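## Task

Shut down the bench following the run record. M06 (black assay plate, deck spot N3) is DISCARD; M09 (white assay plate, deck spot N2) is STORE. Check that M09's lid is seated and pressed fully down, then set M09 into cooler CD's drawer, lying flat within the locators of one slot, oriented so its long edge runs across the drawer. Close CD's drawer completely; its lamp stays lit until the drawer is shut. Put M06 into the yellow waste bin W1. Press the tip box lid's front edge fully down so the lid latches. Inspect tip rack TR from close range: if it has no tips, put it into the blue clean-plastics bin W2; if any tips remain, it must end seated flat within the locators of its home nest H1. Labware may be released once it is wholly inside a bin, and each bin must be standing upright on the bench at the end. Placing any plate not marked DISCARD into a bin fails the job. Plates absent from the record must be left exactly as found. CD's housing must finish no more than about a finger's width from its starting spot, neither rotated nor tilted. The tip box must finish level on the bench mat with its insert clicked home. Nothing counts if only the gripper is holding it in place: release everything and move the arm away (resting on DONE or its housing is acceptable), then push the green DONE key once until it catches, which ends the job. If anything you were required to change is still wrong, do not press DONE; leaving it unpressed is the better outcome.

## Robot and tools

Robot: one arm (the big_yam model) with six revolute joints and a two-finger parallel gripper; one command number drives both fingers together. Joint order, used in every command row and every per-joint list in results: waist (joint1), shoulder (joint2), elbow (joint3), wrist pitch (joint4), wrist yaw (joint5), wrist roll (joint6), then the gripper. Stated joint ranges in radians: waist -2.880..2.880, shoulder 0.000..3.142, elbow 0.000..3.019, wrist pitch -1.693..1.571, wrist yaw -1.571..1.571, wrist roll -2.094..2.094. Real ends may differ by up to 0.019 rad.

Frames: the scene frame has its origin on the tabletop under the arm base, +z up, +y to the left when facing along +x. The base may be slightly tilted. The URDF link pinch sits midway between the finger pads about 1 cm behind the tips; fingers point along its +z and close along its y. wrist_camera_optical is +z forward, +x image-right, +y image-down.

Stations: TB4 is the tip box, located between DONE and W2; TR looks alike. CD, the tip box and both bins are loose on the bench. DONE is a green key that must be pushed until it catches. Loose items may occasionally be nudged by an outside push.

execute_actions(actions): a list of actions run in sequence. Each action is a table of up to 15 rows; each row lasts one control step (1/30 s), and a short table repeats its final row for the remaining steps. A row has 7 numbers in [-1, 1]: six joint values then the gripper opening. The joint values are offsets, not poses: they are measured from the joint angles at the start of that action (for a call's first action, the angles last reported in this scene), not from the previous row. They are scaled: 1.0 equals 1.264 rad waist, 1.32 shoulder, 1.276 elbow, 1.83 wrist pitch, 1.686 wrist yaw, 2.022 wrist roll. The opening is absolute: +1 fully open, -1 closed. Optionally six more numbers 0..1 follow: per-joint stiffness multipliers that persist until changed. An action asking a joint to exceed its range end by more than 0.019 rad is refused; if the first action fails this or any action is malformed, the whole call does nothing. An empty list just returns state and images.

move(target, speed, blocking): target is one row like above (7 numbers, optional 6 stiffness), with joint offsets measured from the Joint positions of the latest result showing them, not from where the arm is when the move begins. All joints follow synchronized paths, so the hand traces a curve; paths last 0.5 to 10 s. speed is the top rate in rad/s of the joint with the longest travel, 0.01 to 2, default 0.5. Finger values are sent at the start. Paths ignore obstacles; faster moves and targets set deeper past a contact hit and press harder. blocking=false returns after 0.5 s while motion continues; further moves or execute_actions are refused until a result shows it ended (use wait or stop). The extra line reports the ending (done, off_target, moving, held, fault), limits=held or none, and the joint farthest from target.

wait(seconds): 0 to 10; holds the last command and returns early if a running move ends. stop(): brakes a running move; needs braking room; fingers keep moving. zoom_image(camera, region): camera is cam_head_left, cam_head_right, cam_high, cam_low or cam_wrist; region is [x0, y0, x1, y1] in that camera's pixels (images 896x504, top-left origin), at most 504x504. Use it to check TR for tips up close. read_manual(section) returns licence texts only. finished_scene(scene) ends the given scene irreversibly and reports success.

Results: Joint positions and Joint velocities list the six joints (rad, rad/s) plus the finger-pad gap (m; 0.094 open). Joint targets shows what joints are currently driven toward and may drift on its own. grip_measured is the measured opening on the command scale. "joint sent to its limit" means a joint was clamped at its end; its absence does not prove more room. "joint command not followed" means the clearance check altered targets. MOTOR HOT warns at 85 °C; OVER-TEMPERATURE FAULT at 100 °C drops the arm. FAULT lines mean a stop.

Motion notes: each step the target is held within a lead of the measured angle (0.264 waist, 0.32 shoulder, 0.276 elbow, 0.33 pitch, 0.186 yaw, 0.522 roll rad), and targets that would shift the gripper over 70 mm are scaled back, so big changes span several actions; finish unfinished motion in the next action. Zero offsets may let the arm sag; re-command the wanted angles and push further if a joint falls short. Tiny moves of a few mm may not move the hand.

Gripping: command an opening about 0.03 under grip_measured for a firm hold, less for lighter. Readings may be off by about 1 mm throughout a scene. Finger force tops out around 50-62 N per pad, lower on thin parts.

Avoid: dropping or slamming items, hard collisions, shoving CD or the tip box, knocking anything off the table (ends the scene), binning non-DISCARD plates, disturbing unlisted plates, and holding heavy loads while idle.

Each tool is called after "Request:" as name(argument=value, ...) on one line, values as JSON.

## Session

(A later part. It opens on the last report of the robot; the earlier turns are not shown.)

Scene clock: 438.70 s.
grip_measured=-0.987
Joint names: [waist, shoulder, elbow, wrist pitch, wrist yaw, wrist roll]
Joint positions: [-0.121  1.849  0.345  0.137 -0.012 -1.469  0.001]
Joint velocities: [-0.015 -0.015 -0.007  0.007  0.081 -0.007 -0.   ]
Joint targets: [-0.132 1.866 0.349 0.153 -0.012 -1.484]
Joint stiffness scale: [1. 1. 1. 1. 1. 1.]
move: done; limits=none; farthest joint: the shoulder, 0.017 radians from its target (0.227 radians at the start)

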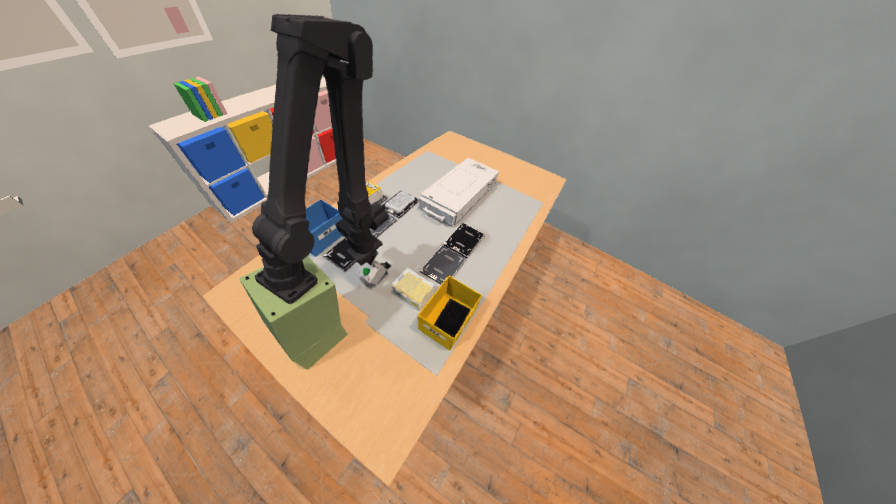

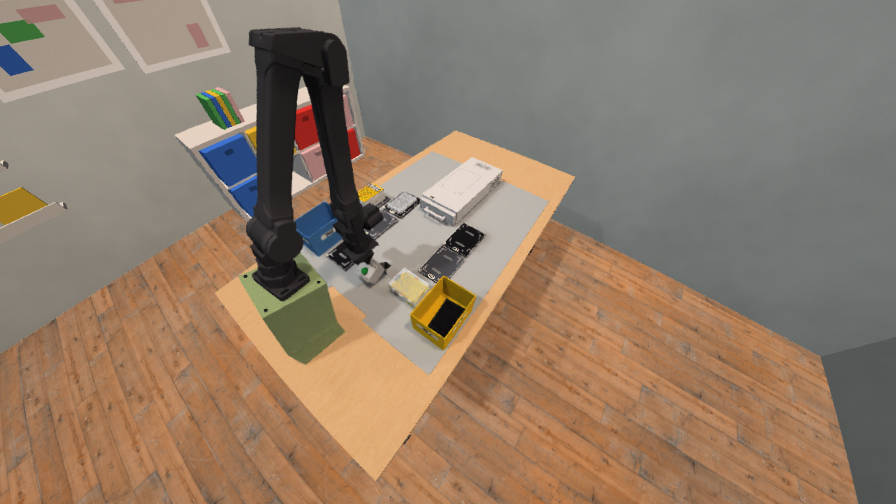

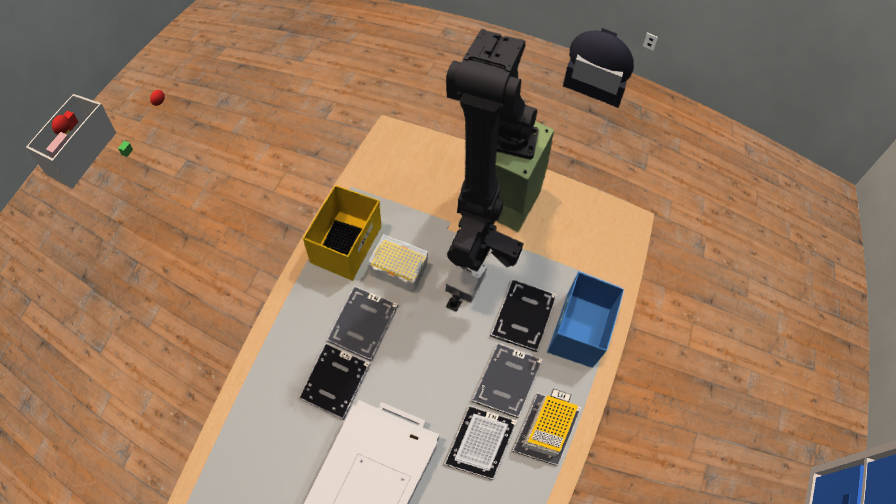

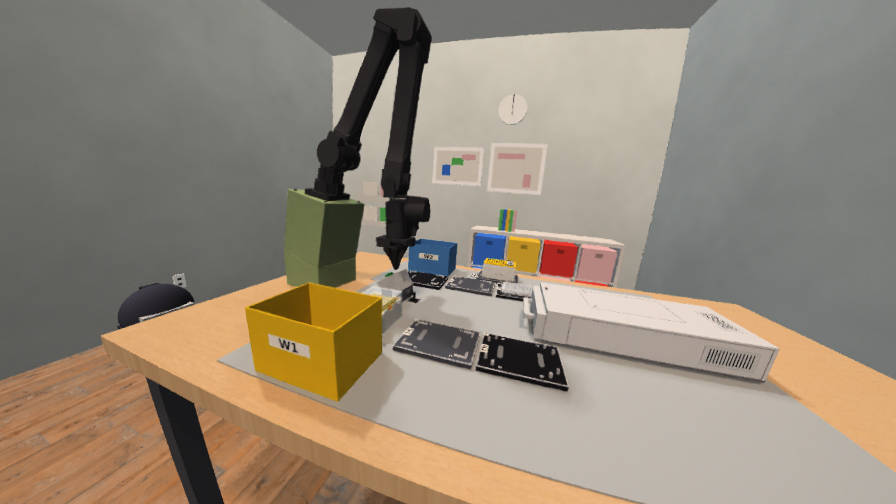

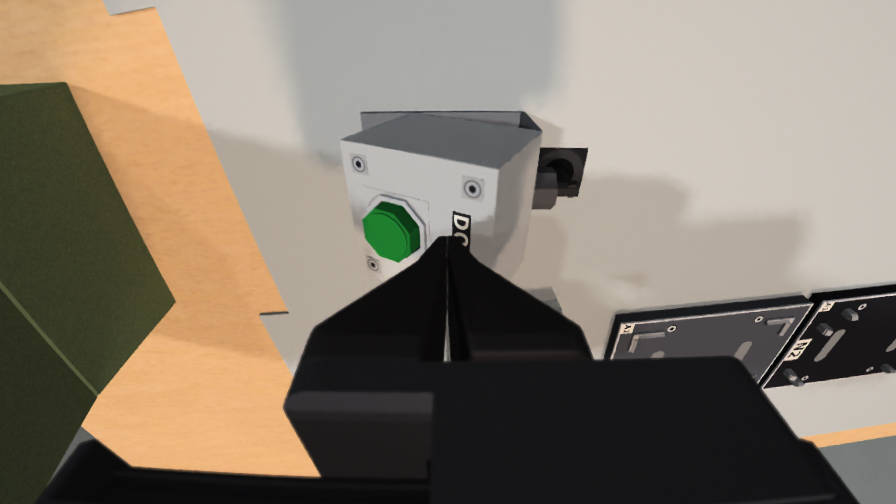

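Request:
move(target=[0,0.045,-0.035,0.02,0,0,-1], speed=0.06)

Scene clock: 444.57 s.
grip_measured=-0.987
Joint names: [waist, shoulder, elbow, wrist pitch, wrist yaw, wrist roll]
Joint positions: [-0.121  1.89   0.31   0.156 -0.012 -1.469  0.001]
Joint velocities: [-0.005  0.015 -0.007  0.002 -0.066  0.007  0.   ]
Joint targets: [-0.121 1.909 0.300 0.173 -0.012 -1.469]
Joint stiffness scale: [1. 1. 1. 1. 1. 1.]
move: done; limits=none; farthest joint: the shoulder, 0.018 radians from its target (0.059 radians at the start)

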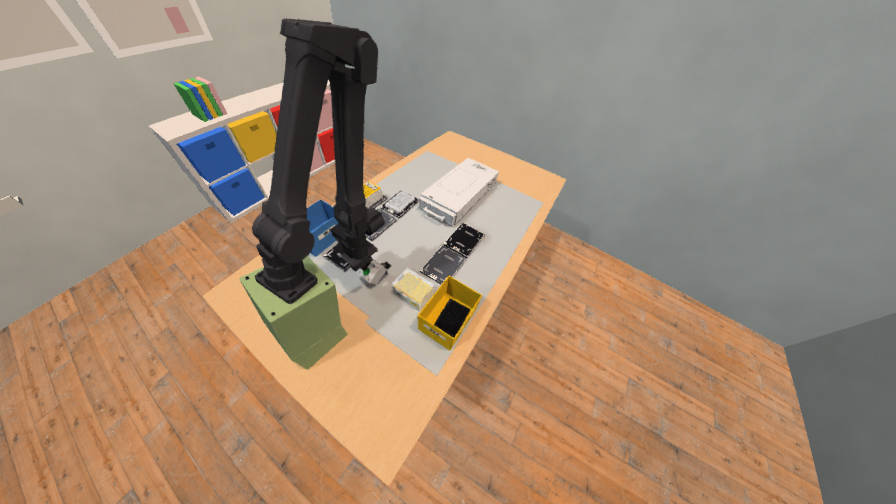

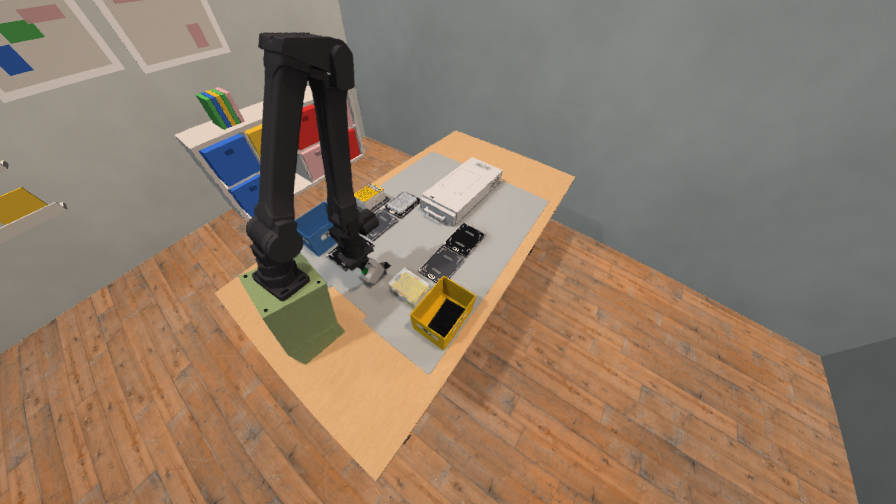

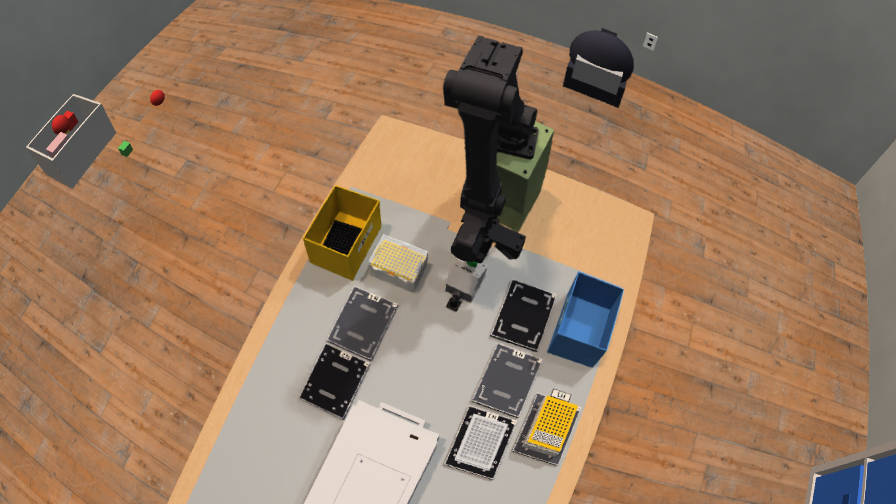

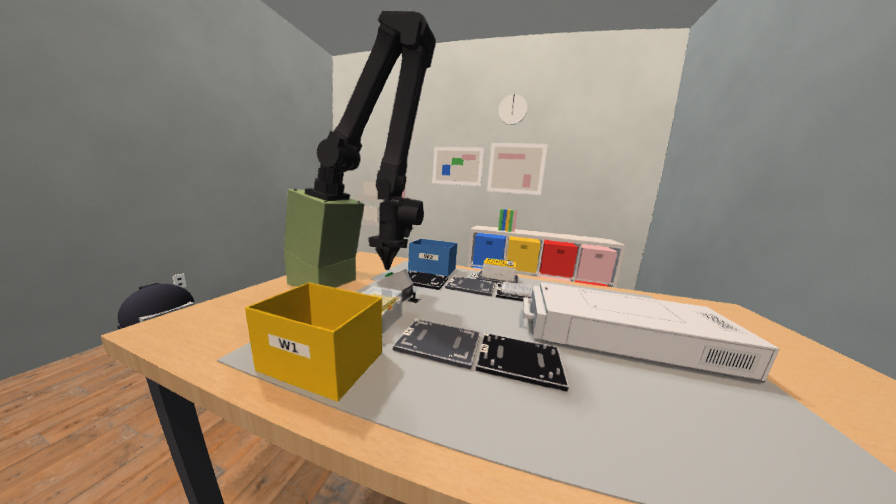

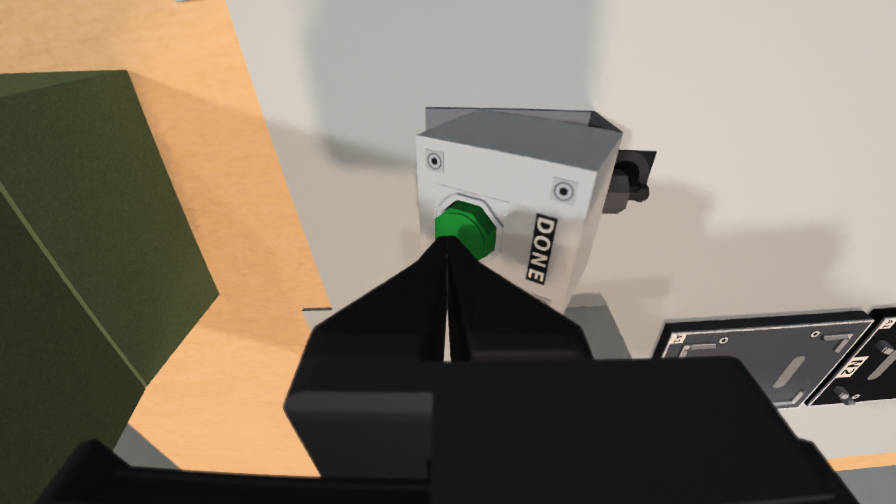

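So the old path was right; go to the old touch pose.

Request:
move(target=[0,0.053,0.032,0.033,0,0,-1], speed=0.05)

Scene clock: 447.73 s.
grip_measured=-0.987
Joint names: [waist, shoulder, elbow, wrist pitch, wrist yaw, wrist roll]
Joint positions: [-0.121  1.937  0.333  0.19  -0.012 -1.469  0.001]
Joint velocities: [-0.005 -0.005  0.002  0.017  0.007 -0.007 -0.   ]
Joint targets: [-0.121 1.960 0.351 0.216 -0.012 -1.469]
Joint stiffness scale: [1. 1. 1. 1. 1. 1.]
move: off_target; limits=none; farthest joint: the wrist pitch, 0.026 radians from its target (0.060 radians at the start)

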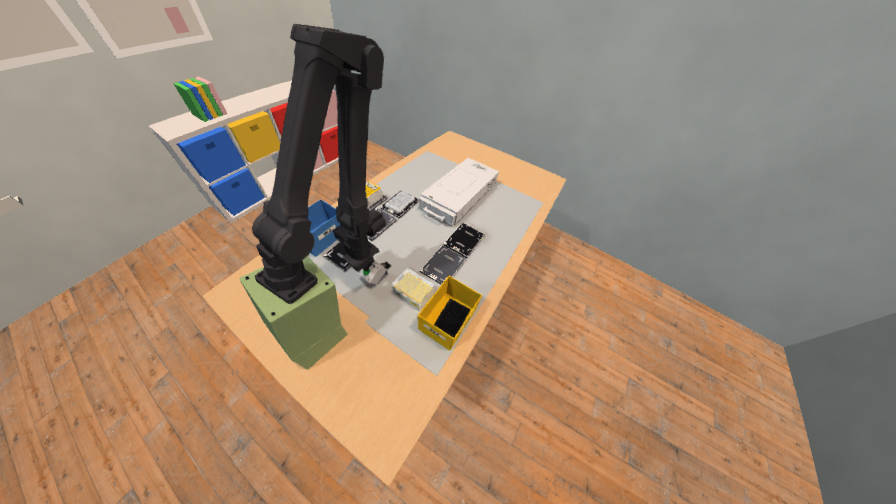

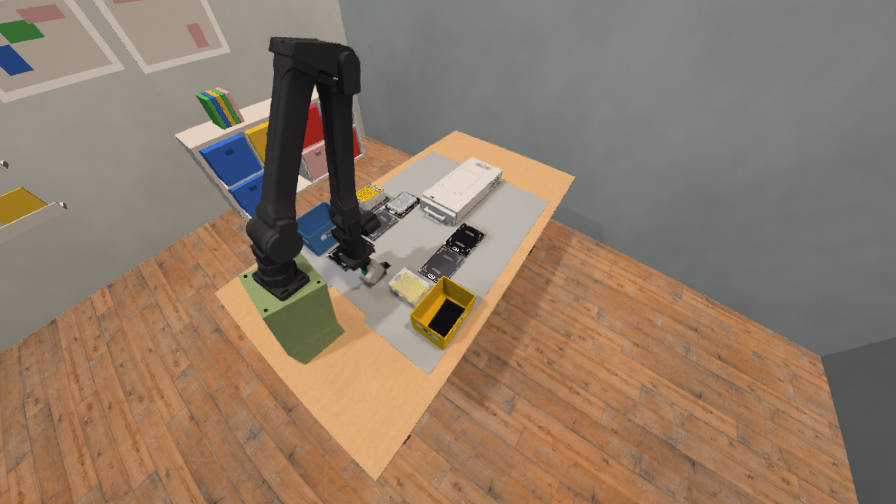

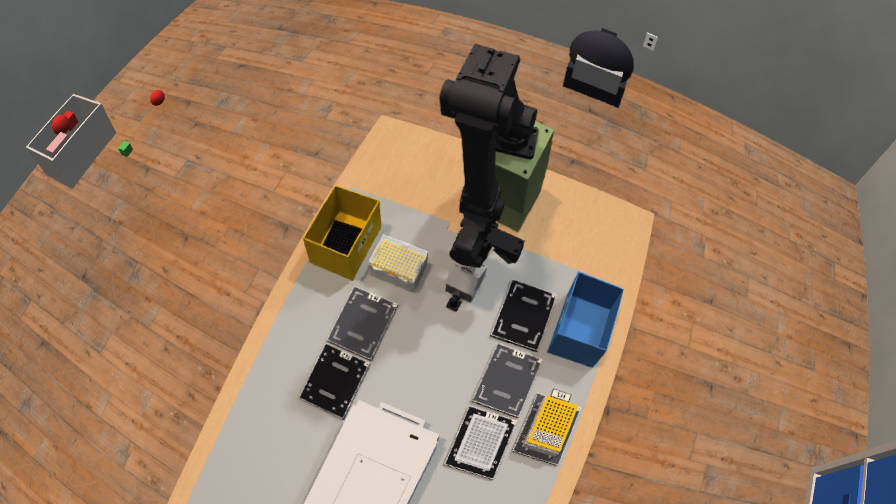

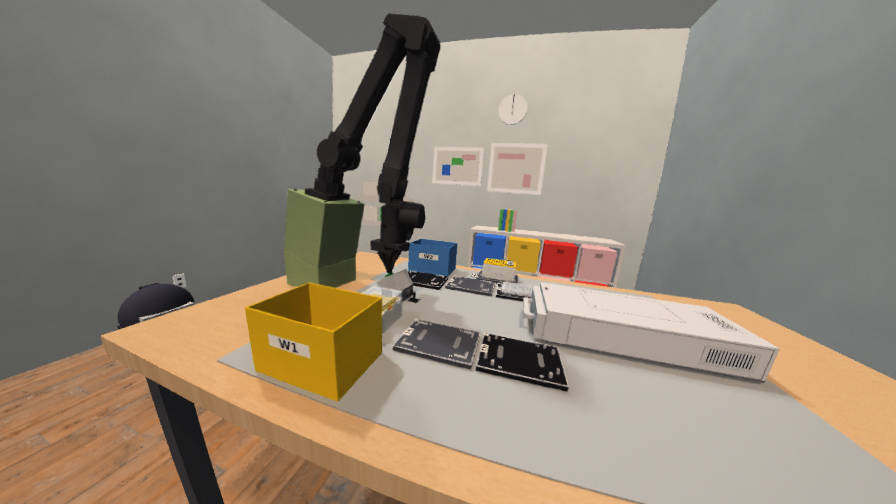

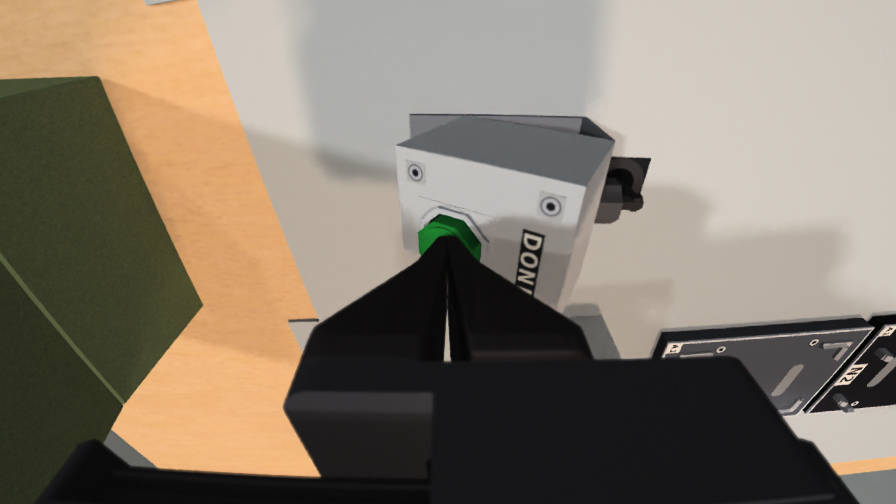

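Request:
move(target=[0,0.065,0.04,0.045,0,0,-1], speed=0.05)

Scene clock: 450.00 s.
grip_measured=-0.988
Joint names: [waist, shoulder, elbow, wrist pitch, wrist yaw, wrist roll]
Joint positions: [-0.121  1.955  0.338  0.2   -0.012 -1.469  0.001]
Joint velocities: [-0.005  0.005 -0.012 -0.022  0.066  0.022 -0.001]
Joint stiffness scale: [1. 1. 1. 1. 1. 1.]
move: unfinished (the scene ended)
The task's run has ended: the event that ends the task has happened.

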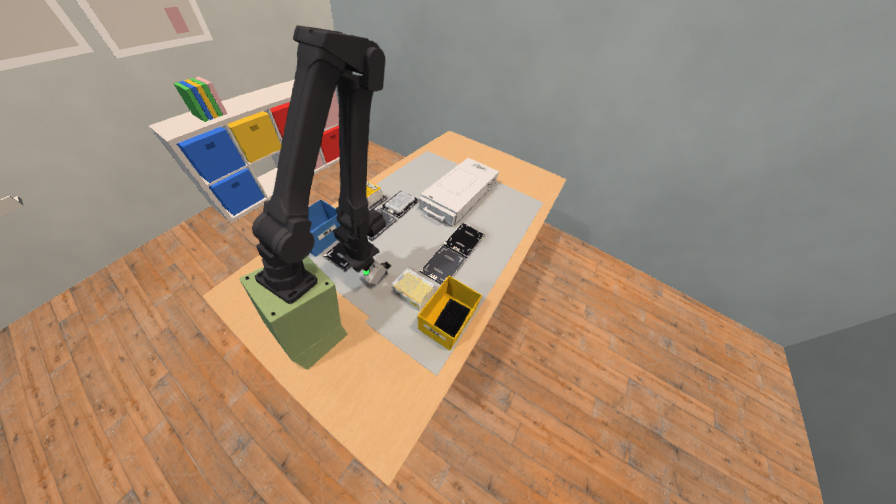

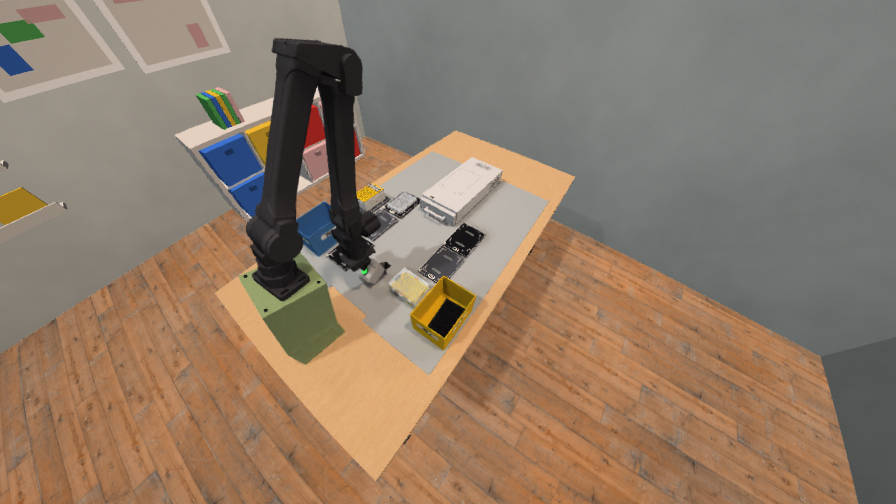

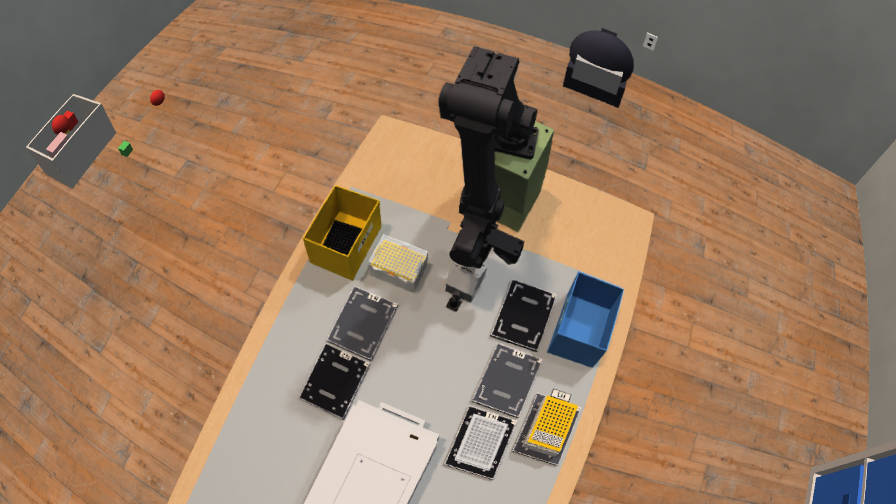

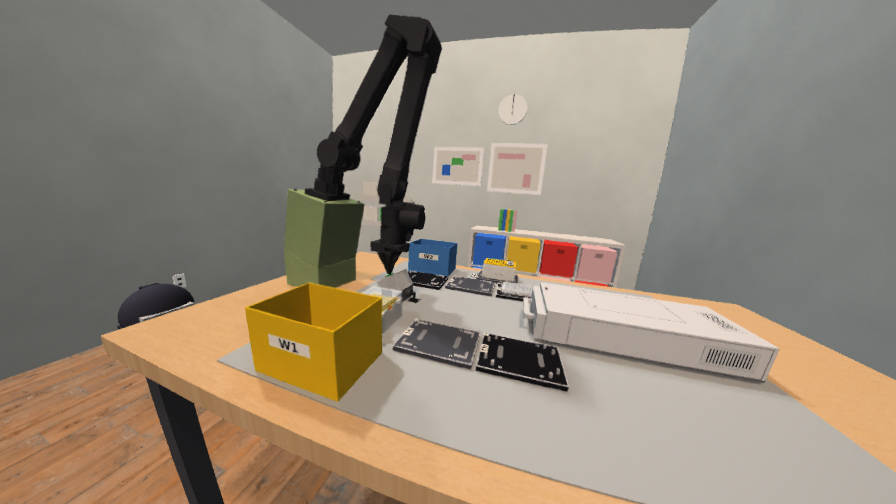

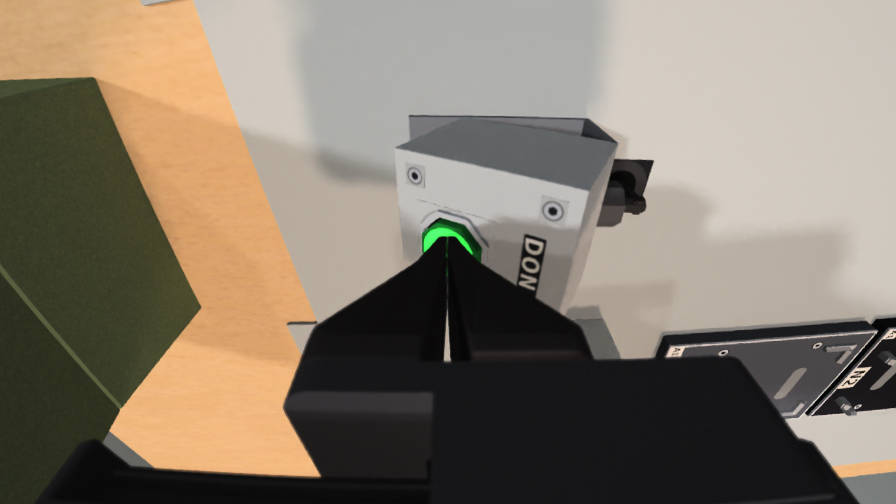

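Request:
finished_scene(scene=2)

The scene is finished: the task was done.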